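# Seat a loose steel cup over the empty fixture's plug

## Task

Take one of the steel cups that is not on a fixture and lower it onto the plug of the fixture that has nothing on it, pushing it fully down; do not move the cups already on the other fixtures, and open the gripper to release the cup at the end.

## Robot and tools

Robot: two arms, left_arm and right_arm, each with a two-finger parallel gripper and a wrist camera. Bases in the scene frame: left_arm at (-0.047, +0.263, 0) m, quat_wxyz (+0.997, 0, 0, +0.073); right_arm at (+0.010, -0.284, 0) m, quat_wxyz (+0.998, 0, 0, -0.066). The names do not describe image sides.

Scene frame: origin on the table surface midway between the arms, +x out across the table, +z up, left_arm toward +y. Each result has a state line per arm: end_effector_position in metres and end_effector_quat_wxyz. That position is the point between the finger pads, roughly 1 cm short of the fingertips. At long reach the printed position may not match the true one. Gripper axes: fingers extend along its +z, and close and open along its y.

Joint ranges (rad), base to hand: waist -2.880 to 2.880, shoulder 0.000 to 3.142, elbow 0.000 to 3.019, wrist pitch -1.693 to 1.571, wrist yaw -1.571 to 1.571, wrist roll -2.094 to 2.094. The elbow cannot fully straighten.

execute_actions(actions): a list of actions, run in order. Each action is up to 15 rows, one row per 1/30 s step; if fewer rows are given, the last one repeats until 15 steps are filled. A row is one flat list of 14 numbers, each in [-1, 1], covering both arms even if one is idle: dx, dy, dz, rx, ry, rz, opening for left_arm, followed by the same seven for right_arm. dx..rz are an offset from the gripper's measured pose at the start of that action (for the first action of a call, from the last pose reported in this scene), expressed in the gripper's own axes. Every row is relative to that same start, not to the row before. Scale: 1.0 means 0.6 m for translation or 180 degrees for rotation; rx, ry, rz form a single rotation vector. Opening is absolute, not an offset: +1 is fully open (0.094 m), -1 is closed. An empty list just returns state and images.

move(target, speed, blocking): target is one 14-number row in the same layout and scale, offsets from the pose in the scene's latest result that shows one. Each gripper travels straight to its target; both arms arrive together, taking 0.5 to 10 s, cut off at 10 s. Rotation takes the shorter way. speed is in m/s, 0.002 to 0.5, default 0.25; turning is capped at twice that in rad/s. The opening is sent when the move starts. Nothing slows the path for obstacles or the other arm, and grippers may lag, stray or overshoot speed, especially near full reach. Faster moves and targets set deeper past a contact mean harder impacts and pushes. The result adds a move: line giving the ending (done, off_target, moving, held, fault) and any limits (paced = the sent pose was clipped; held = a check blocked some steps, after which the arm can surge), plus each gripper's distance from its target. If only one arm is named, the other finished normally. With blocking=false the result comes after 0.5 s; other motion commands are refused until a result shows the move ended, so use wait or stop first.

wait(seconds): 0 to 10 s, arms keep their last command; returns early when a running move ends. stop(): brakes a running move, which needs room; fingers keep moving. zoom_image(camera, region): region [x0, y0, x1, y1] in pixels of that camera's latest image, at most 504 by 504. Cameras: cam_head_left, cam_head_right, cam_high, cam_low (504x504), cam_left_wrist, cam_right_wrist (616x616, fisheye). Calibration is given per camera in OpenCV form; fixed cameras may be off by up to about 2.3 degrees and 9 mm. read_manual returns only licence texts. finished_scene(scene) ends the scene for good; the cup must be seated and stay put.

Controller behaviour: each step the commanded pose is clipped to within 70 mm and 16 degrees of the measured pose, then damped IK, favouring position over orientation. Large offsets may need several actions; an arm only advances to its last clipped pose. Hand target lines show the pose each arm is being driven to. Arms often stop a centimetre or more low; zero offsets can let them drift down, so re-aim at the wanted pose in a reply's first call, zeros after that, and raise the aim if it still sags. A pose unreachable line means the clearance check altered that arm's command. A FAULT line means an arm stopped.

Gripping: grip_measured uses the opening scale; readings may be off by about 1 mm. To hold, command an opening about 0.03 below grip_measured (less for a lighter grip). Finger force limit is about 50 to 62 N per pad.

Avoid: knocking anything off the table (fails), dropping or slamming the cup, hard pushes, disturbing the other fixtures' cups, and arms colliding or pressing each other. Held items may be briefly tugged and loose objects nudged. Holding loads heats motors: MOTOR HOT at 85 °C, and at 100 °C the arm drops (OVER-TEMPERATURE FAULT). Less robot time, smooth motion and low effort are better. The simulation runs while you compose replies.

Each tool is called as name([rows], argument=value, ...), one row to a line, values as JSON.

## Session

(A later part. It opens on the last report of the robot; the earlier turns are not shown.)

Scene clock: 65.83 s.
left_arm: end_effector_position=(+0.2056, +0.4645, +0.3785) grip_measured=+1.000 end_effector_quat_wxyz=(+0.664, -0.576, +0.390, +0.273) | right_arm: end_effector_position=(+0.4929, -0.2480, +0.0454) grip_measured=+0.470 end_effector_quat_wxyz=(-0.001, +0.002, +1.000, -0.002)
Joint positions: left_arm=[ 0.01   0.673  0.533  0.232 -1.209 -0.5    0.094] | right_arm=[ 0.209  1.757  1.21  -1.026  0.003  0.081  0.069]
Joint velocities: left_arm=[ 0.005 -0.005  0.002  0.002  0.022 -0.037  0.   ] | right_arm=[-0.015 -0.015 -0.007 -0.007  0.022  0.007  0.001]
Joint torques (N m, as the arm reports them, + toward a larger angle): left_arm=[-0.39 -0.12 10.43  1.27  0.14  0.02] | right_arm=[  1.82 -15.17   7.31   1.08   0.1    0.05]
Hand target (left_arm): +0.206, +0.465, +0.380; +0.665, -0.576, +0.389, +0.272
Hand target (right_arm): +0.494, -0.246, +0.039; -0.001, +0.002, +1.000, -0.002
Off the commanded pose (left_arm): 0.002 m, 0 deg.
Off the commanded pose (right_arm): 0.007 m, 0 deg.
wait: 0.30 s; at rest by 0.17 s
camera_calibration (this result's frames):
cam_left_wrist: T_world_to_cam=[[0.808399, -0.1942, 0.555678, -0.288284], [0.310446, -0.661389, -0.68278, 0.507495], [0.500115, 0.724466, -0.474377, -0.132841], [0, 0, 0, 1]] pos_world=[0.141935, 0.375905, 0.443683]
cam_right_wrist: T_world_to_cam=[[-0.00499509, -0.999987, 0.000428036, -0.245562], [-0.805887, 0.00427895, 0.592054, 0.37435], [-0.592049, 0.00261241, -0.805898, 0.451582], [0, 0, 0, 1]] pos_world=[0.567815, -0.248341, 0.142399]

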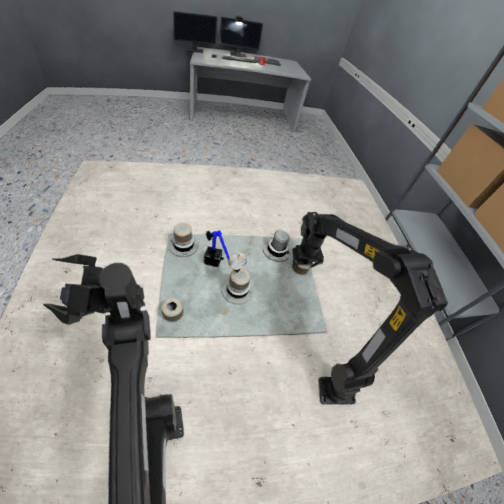

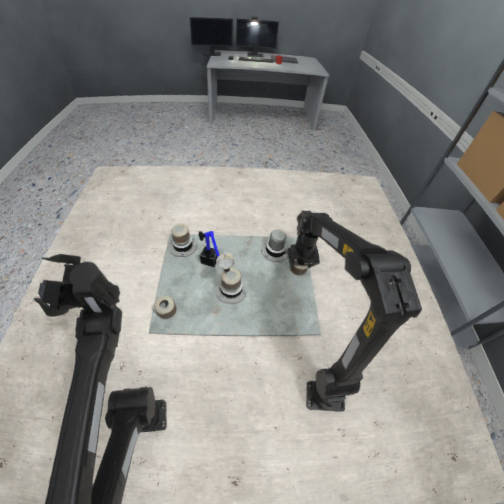

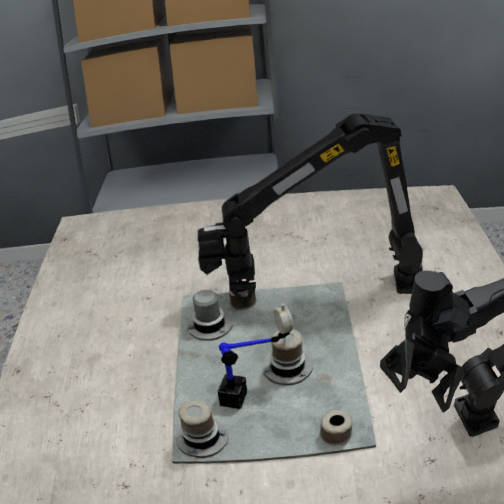

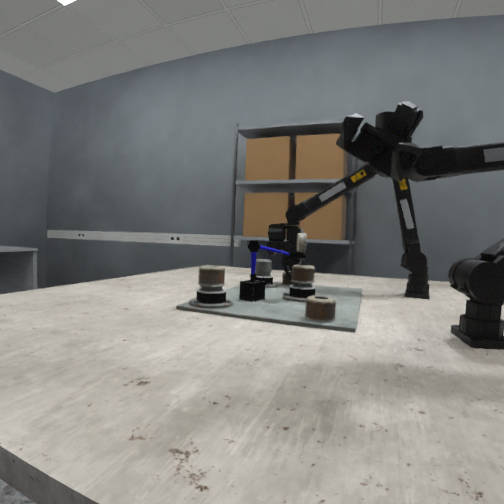

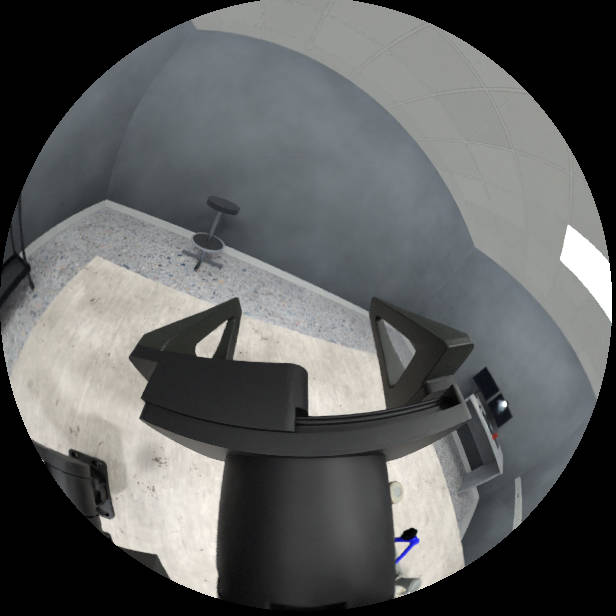

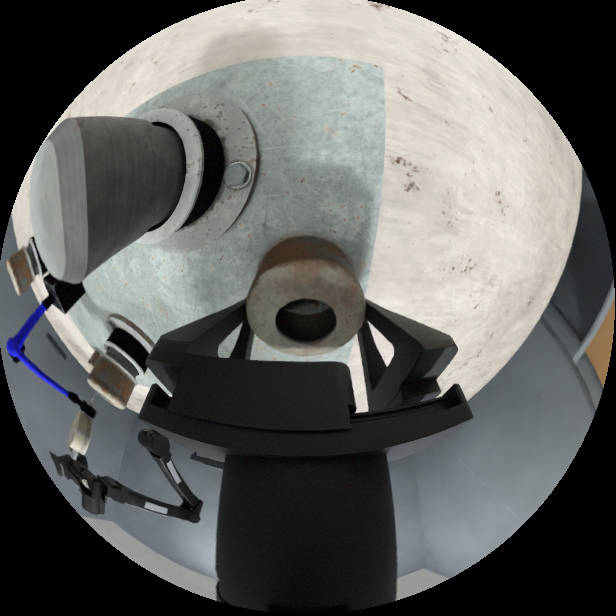

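execute_actions([
  [[0,0,0,0,0,0,1,-0.007,0.003,-0.001,-0.0003,-0.0044,0,0.43],[0,0,0,0,0,0,1,-0.014,0.003,-0.013,-0.0007,-0.0089,0,0.43],[0,0,0,0,0,0,1,-0.020,0.003,-0.025,-0.001,-0.0133,0,0.43],[0,0,0,0,0,0,1,-0.027,0.003,-0.036,-0.0014,-0.0178,0,0.43],[0,0,0,0,0,0,1,-0.034,0.003,-0.045,-0.0017,-0.0222,0,0.43],[0,0,0,0,0,0,1,-0.034,0.003,-0.050,-0.0017,-0.0222,0,0.43],[0,0,0,0,0,0,1,-0.034,0.003,-0.056,-0.0017,-0.0222,0,0.43],[0,0,0,0,0,0,1,-0.033,0.003,-0.063,-0.0017,-0.0222,0,0.43],[0,0,0,0,0,0,1,-0.033,0.003,-0.070,-0.0017,-0.0222,0,0.43],[0,0,0,0,0,0,1,-0.032,0.003,-0.077,-0.0017,-0.0222,0,0.43],[0,0,0,0,0,0,1,-0.032,0.003,-0.084,-0.0017,-0.0222,0,0.43],[0,0,0,0,0,0,1,-0.031,0.003,-0.091,-0.0017,-0.0222,0,0.43],[0,0,0,0,0,0,1,-0.031,0.003,-0.098,-0.0017,-0.0222,0,0.43],[0,0,0,0,0,0,1,-0.030,0.003,-0.105,-0.0017,-0.0222,0,0.43],[0,0,0,0,0,0,1,-0.030,0.003,-0.112,-0.0017,-0.0222,0,0.43]],
])

move(target=[0,0,0,0,0,0,1,-0.02,0.003,-0.22,-0.001,-0.015,0,0.43], speed=0.15)

Scene clock: 89.03 s.
left_arm: end_effector_position=(+0.2054, +0.4645, +0.3765) grip_measured=+1.000 end_effector_quat_wxyz=(+0.664, -0.576, +0.391, +0.274) | right_arm: end_effector_position=(+0.4842, -0.2487, +0.0636) grip_measured=+0.470 end_effector_quat_wxyz=(-0.011, +0.002, +1.000, -0.002)
Joint positions: left_arm=[ 0.01   0.673  0.529  0.232 -1.209 -0.5    0.094] | right_arm=[ 0.209  1.725  1.219 -1.089  0.003  0.081  0.069]
Joint velocities: left_arm=[-0.005  0.005 -0.037  0.007 -0.022  0.022  0.   ] | right_arm=[ 0.005 -0.181  0.115 -0.305 -0.007  0.125 -0.001]
Joint torques (N m, as the arm reports them, + toward a larger angle): left_arm=[-0.38 -0.11 10.39  1.28  0.14  0.02] | right_arm=[  1.44 -18.55  12.98   0.04   0.09   0.  ]
Hand target (left_arm): +0.206, +0.464, +0.378; +0.664, -0.576, +0.390, +0.273
Hand target (right_arm): +0.509, -0.246, +0.112; +0.034, +0.002, +0.999, +0.001
Off the commanded pose (left_arm): 0.002 m, 0 deg.
Off the commanded pose (right_arm): 0.056 m, 5 deg.
camera_calibration (this result's frames):
cam_left_wrist: T_world_to_cam=[[0.810488, -0.193872, 0.552742, -0.286549], [0.307871, -0.661793, -0.683554, 0.507201], [0.498322, 0.724185, -0.476687, -0.132302], [0, 0, 0, 1]] pos_world=[0.142021, 0.375919, 0.44202]
cam_right_wrist: T_world_to_cam=[[-0.00496902, -0.999985, 0.00211026, -0.246403], [-0.793557, 0.00522731, 0.608473, 0.34979], [-0.608475, 0.0013489, -0.793572, 0.46793], [0, 0, 0, 1]] pos_world=[0.561078, -0.248859, 0.159018]

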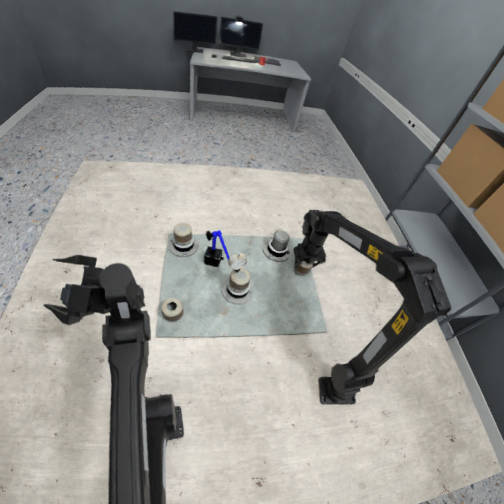

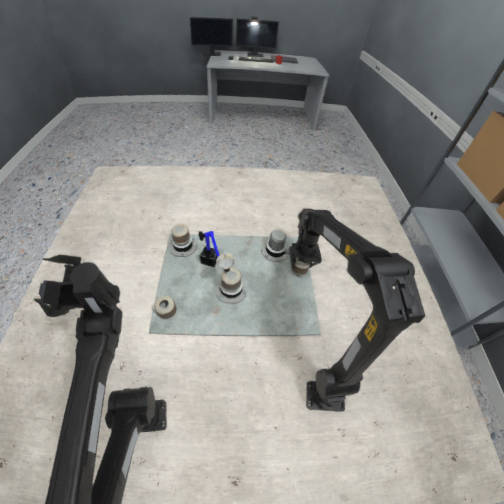

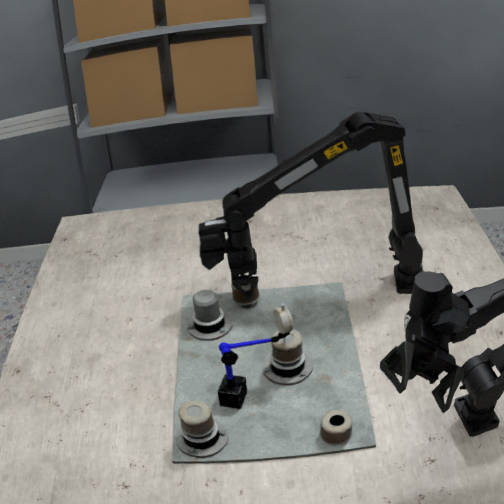

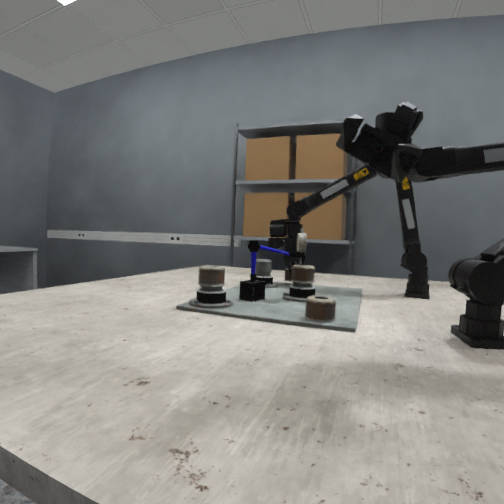

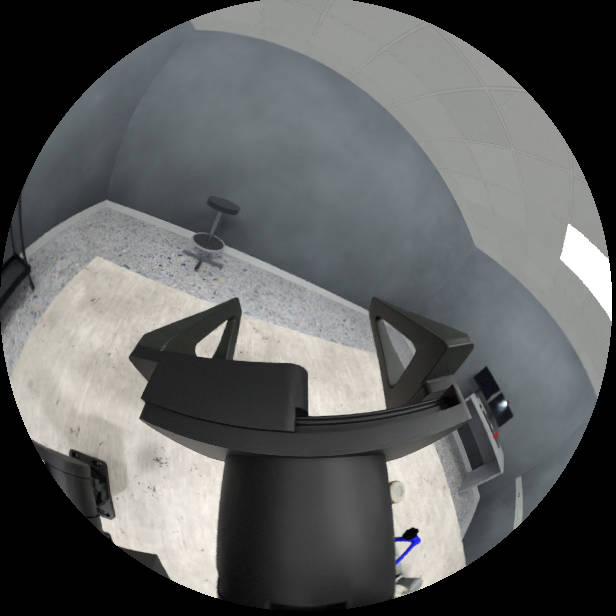

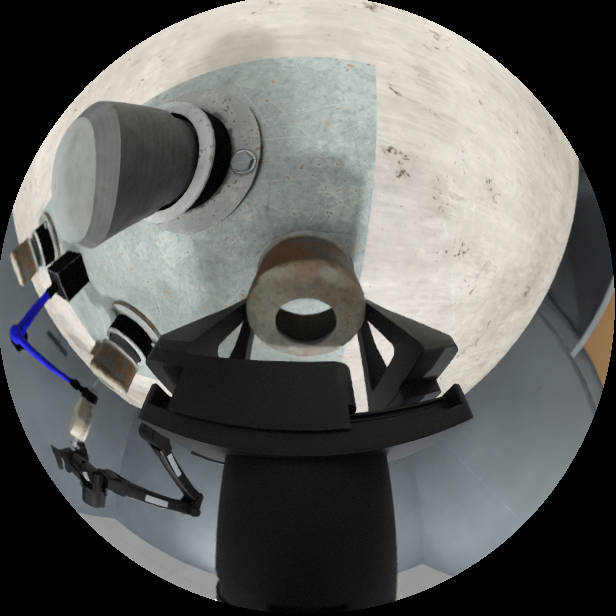

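Scene clock: 90.30 s.
left_arm: end_effector_position=(+0.2053, +0.4644, +0.3746) grip_measured=+1.000 end_effector_quat_wxyz=(+0.663, -0.575, +0.393, +0.275) | right_arm: end_effector_position=(+0.4857, -0.2486, +0.1665) grip_measured=+0.470 end_effector_quat_wxyz=(-0.018, +0.002, +1.000, -0.003)
Joint positions: left_arm=[ 0.01   0.673  0.525  0.232 -1.209 -0.5    0.094] | right_arm=[ 0.209  1.638  1.396 -1.364  0.003  0.081  0.069]
Joint velocities: left_arm=[ 0.005 -0.005  0.012  0.002  0.022  0.022  0.   ] | right_arm=[-0.005 -0.015 -0.002 -0.007 -0.037 -0.007 -0.   ]
Joint torques (N m, as the arm reports them, + toward a larger angle): left_arm=[-0.38 -0.08 10.44  1.29  0.14  0.02] | right_arm=[  1.57 -16.78  12.97  -0.24   0.11   0.02]
Hand target (left_arm): +0.205, +0.464, +0.377; +0.664, -0.576, +0.391, +0.274
Hand target (right_arm): +0.499, -0.246, +0.195; +0.012, +0.002, +1.000, -0.001
Off the commanded pose (left_arm): 0.002 m, 0 deg.
Off the commanded pose (right_arm): 0.032 m, 3 deg.
move: off_target (right_arm)
camera_calibration (this result's frames):
cam_left_wrist: T_world_to_cam=[[0.812565, -0.193546, 0.549798, -0.284814], [0.305294, -0.662197, -0.684318, 0.506902], [0.496522, 0.723903, -0.47899, -0.131768], [0, 0, 0, 1]] pos_world=[0.142102, 0.375932, 0.440357]
cam_right_wrist: T_world_to_cam=[[-0.00493608, -0.999983, 0.00313789, -0.246677], [-0.785858, 0.00581956, 0.61838, 0.283198], [-0.618387, 0.000586441, -0.785873, 0.553889], [0, 0, 0, 1]] pos_world=[0.563854, -0.248645, 0.260937]

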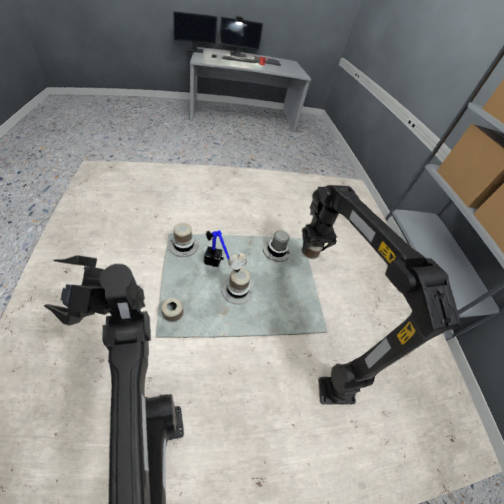

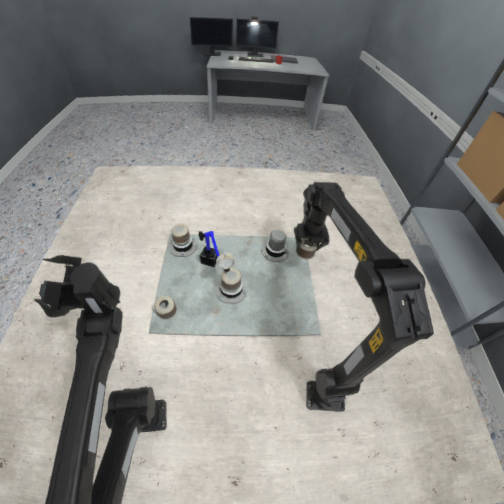

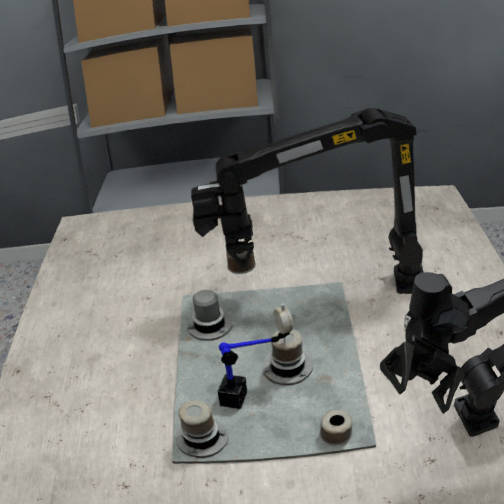

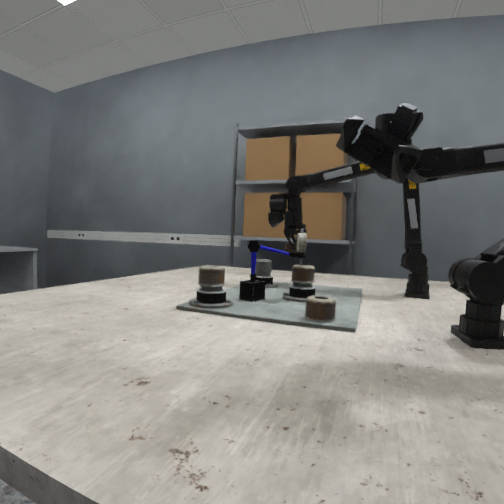

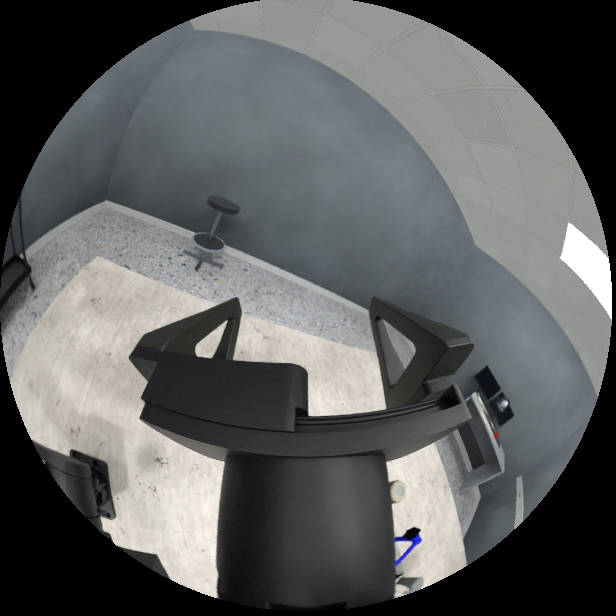

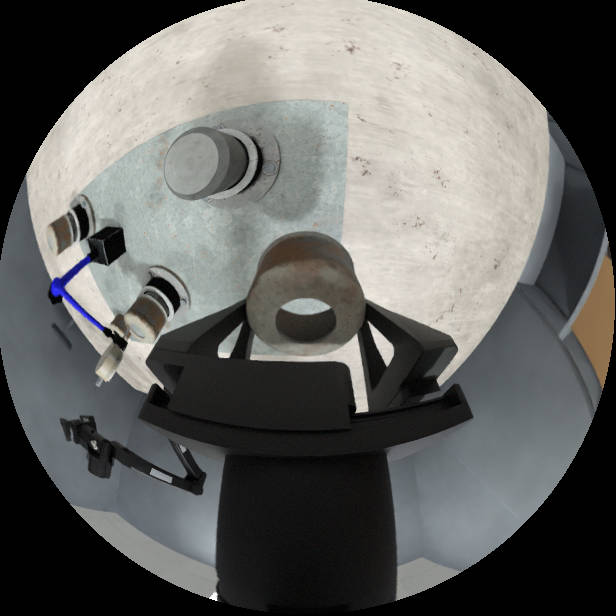

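move(target=[0,0,0,0,0,0,1,-0.1775,0.1672,-0.0717,-0.002,-0.02,0,0.43], speed=0.15)

zoom_image(camera="cam_right_wrist", region=[200, 150, 410, 360])

zoom_image(camera="cam_low", region=[225, 215, 305, 295])

Scene clock: 102.03 s.
left_arm: end_effector_position=(+0.2051, +0.4644, +0.3726) grip_measured=+1.000 end_effector_quat_wxyz=(+0.662, -0.575, +0.394, +0.276) | right_arm: end_effector_position=(+0.5795, -0.1548, +0.1844) grip_measured=+0.470 end_effector_quat_wxyz=(-0.007, +0.001, +1.000, -0.003)
Joint positions: left_arm=[ 0.01   0.673  0.521  0.232 -1.209 -0.5    0.094] | right_arm=[ 0.357  1.897  1.799 -1.488  0.002  0.226  0.069]
Joint velocities: left_arm=[-0.015 -0.015  0.007 -0.002 -0.066 -0.007  0.   ] | right_arm=[-0.005  0.005 -0.027 -0.017 -0.037  0.037 -0.001]
Joint torques (N m, as the arm reports them, + toward a larger angle): left_arm=[-0.41 -0.13 10.41  1.29  0.13  0.02] | right_arm=[  1.89 -18.93  13.97  -0.18   0.14   0.1 ]
Hand target (left_arm): +0.205, +0.464, +0.375; +0.663, -0.575, +0.393, +0.275
Hand target (right_arm): +0.593, -0.148, +0.205; +0.014, +0.002, +1.000, +0.002
Off the commanded pose (left_arm): 0.002 m, 0 deg.
Off the commanded pose (right_arm): 0.026 m, 2 deg.
move: off_target (right_arm)
camera_calibration (this result's frames):
cam_left_wrist: T_world_to_cam=[[0.814632, -0.193222, 0.546846, -0.283078], [0.302713, -0.662602, -0.685072, 0.506598], [0.494712, 0.723619, -0.481286, -0.131239], [0, 0, 0, 1]] pos_world=[0.142176, 0.375943, 0.438693]
cam_right_wrist: T_world_to_cam=[[-0.00192703, -0.999994, 0.00283342, -0.154245], [-0.798751, 0.00324397, 0.601653, 0.355389], [-0.601659, -0.00110379, -0.798752, 0.618273], [0, 0, 0, 1]] pos_world=[0.655559, -0.154715, 0.280463]

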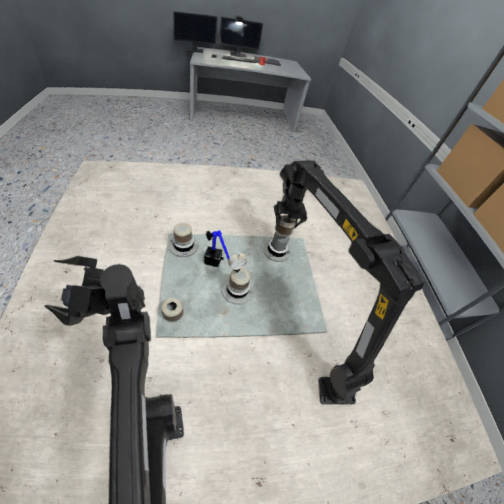

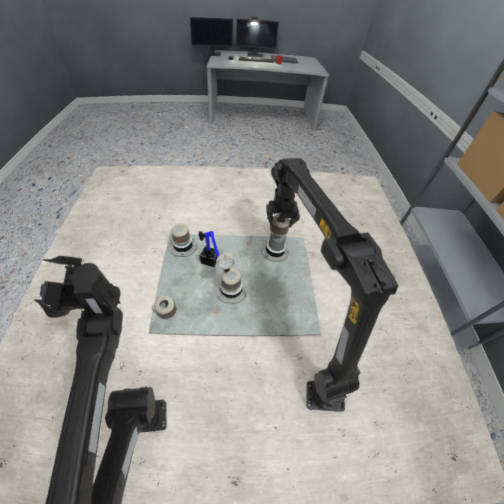

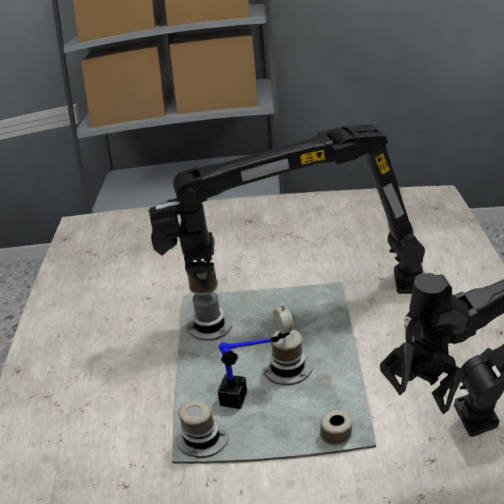

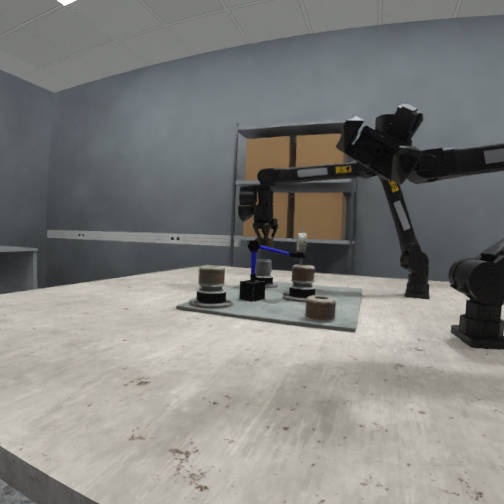

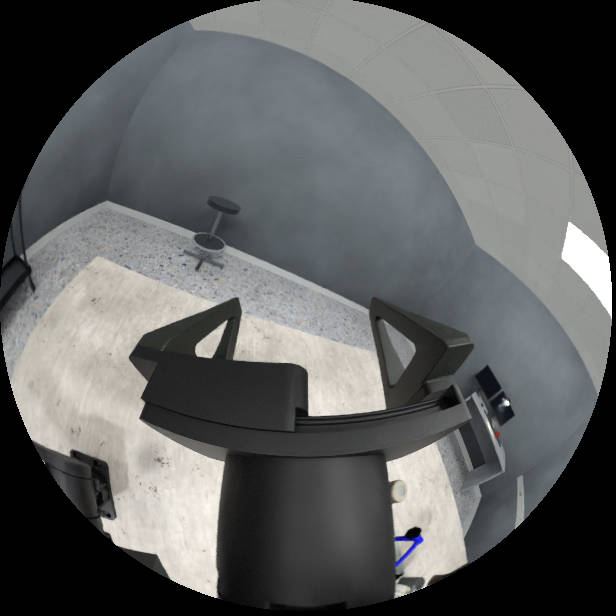

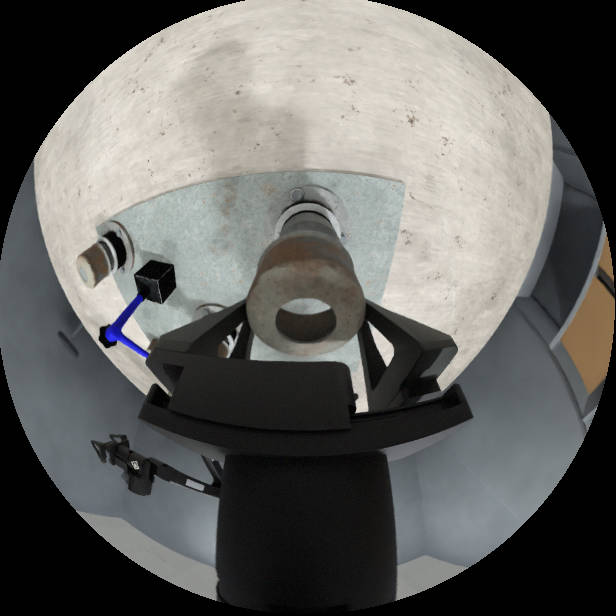

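Region (200, 150, 410, 360) of cam_right_wrist's 616x616 image, scaled by 2.400, with more detail than that image has.

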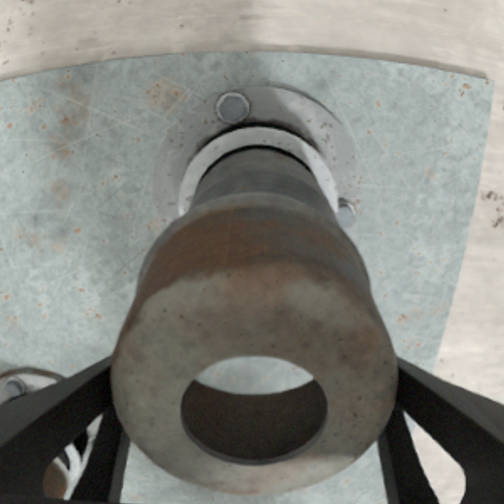

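Region (225, 215, 305, 295) of cam_low's 504x504 image, scaled by 6.300, with more detail than that image has.

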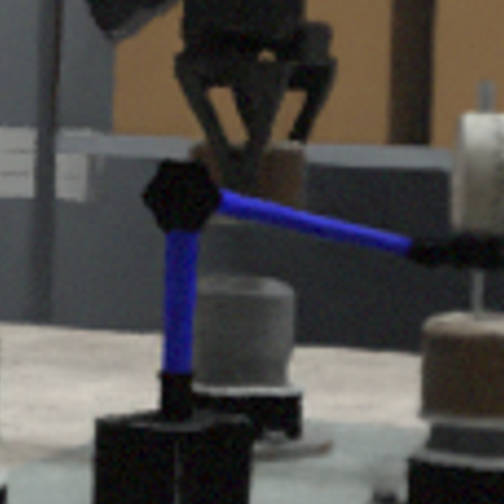

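move(target=[0,0,0,0,0,0,1,-0.016,-0.0155,0.0571,-0.0006,-0.0038,0,0.43], speed=0.05)

zoom_image(camera="cam_right_wrist", region=[200, 150, 410, 360])

zoom_image(camera="cam_low", region=[230, 225, 300, 295])

zoom_image(camera="cam_high", region=[160, 250, 250, 340])

Scene clock: 115.90 s.
left_arm: end_effector_position=(+0.2049, +0.4644, +0.3709) grip_measured=+1.000 end_effector_quat_wxyz=(+0.661, -0.575, +0.395, +0.277) | right_arm: end_effector_position=(+0.5820, -0.1573, +0.1522) grip_measured=+0.470 end_effector_quat_wxyz=(-0.006, -0.002, +1.000, -0.003)
Joint positions: left_arm=[ 0.01   0.673  0.518  0.232 -1.209 -0.5    0.094] | right_arm=[ 0.352  1.914  1.739 -1.41   0.002  0.216  0.069]
Joint velocities: left_arm=[-0.015 -0.005  0.017 -0.012 -0.051  0.007  0.   ] | right_arm=[-0.015 -0.015  0.002  0.007  0.007  0.037  0.   ]
Joint torques (N m, as the arm reports them, + toward a larger angle): left_arm=[-0.39 -0.08 10.43  1.29  0.13  0.02] | right_arm=[  0.14 -18.78   8.96   1.03   0.15  -0.11]
Hand target (left_arm): +0.205, +0.464, +0.373; +0.662, -0.575, +0.394, +0.276
Hand target (right_arm): +0.588, -0.164, +0.150; -0.001, +0.000, +1.000, -0.002
Off the commanded pose (left_arm): 0.002 m, 0 deg.
Off the commanded pose (right_arm): 0.010 m, 1 deg.
move: done
camera_calibration (this result's frames):
cam_left_wrist: T_world_to_cam=[[0.816482, -0.192932, 0.544183, -0.281515], [0.300388, -0.662967, -0.685742, 0.506321], [0.493076, 0.723362, -0.483346, -0.130767], [0, 0, 0, 1]] pos_world=[0.142237, 0.375953, 0.437195]
cam_right_wrist: T_world_to_cam=[[0.00302733, -0.999993, 0.00236211, -0.159371], [-0.79962, -0.00100226, 0.600506, 0.37672], [-0.600499, -0.00370672, -0.799617, 0.59317], [0, 0, 0, 1]] pos_world=[0.657914, -0.156793, 0.248462]

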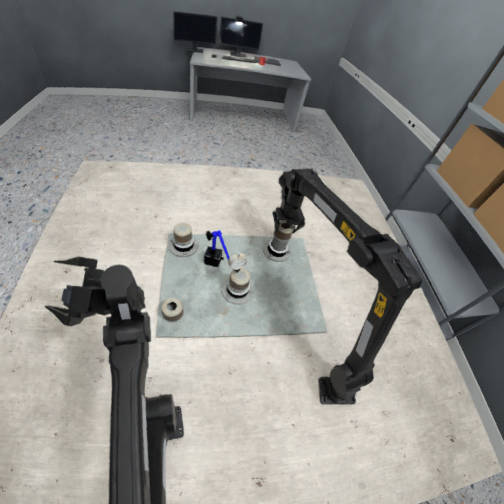

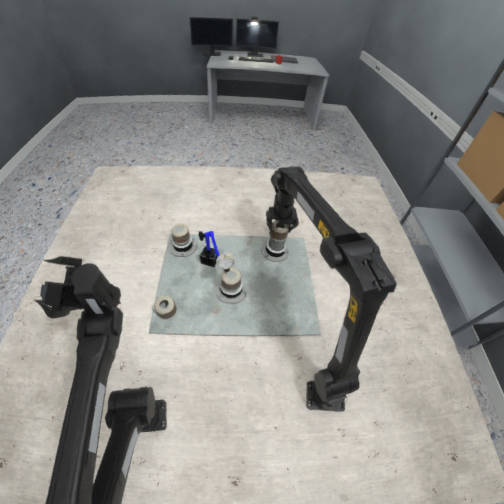

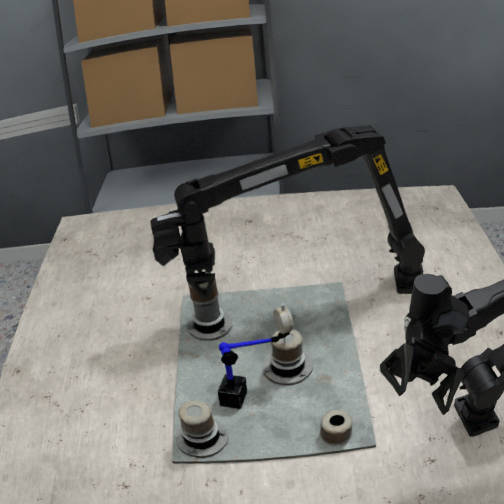

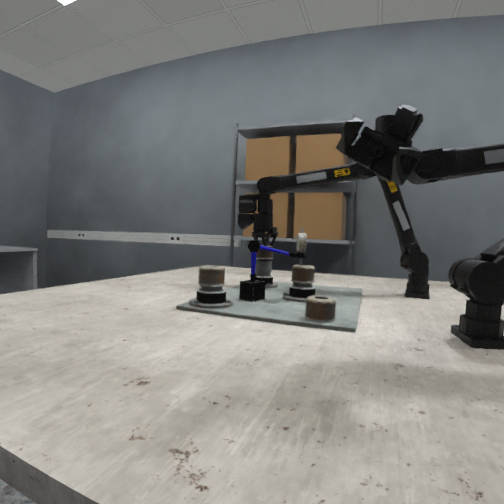

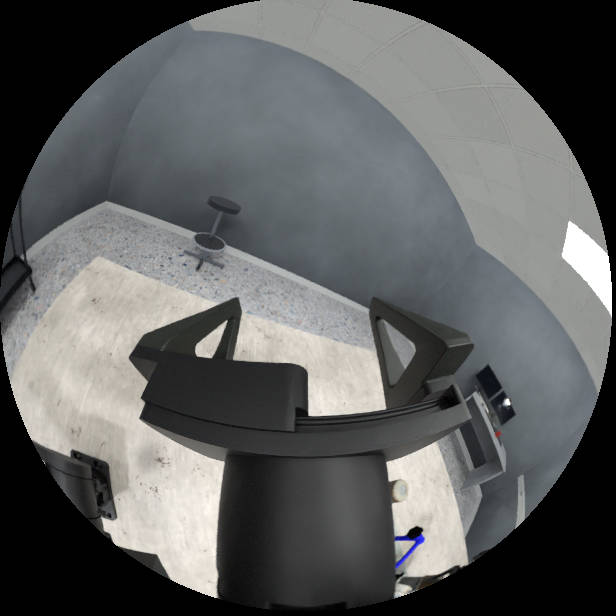

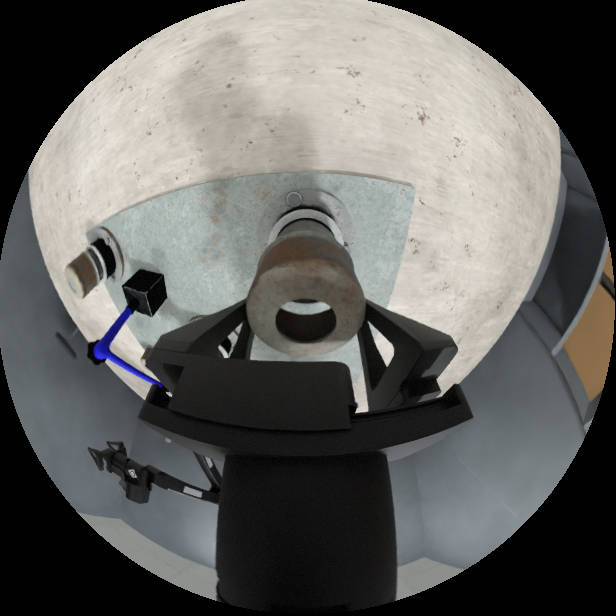

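Region (200, 150, 410, 360) of cam_right_wrist's 616x616 image, scaled by 2.400, with more detail than that image has.

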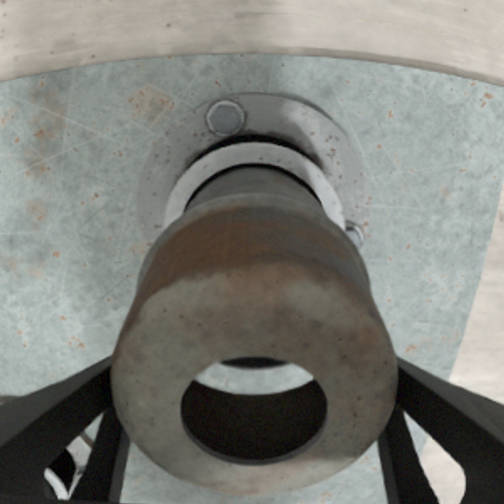

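Region (230, 225, 300, 295) of cam_low's 504x504 image, scaled by 7.200, with more detail than that image has.

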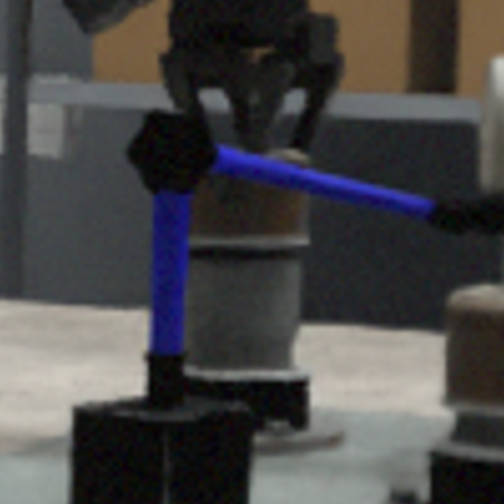

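Region (160, 250, 250, 340) of cam_high's 504x504 image, scaled by 5.600, with more detail than that image has.

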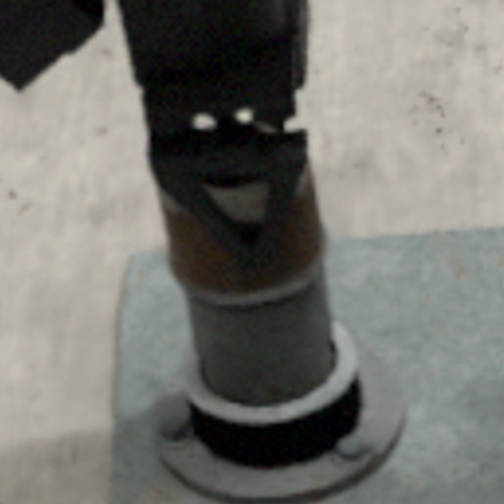

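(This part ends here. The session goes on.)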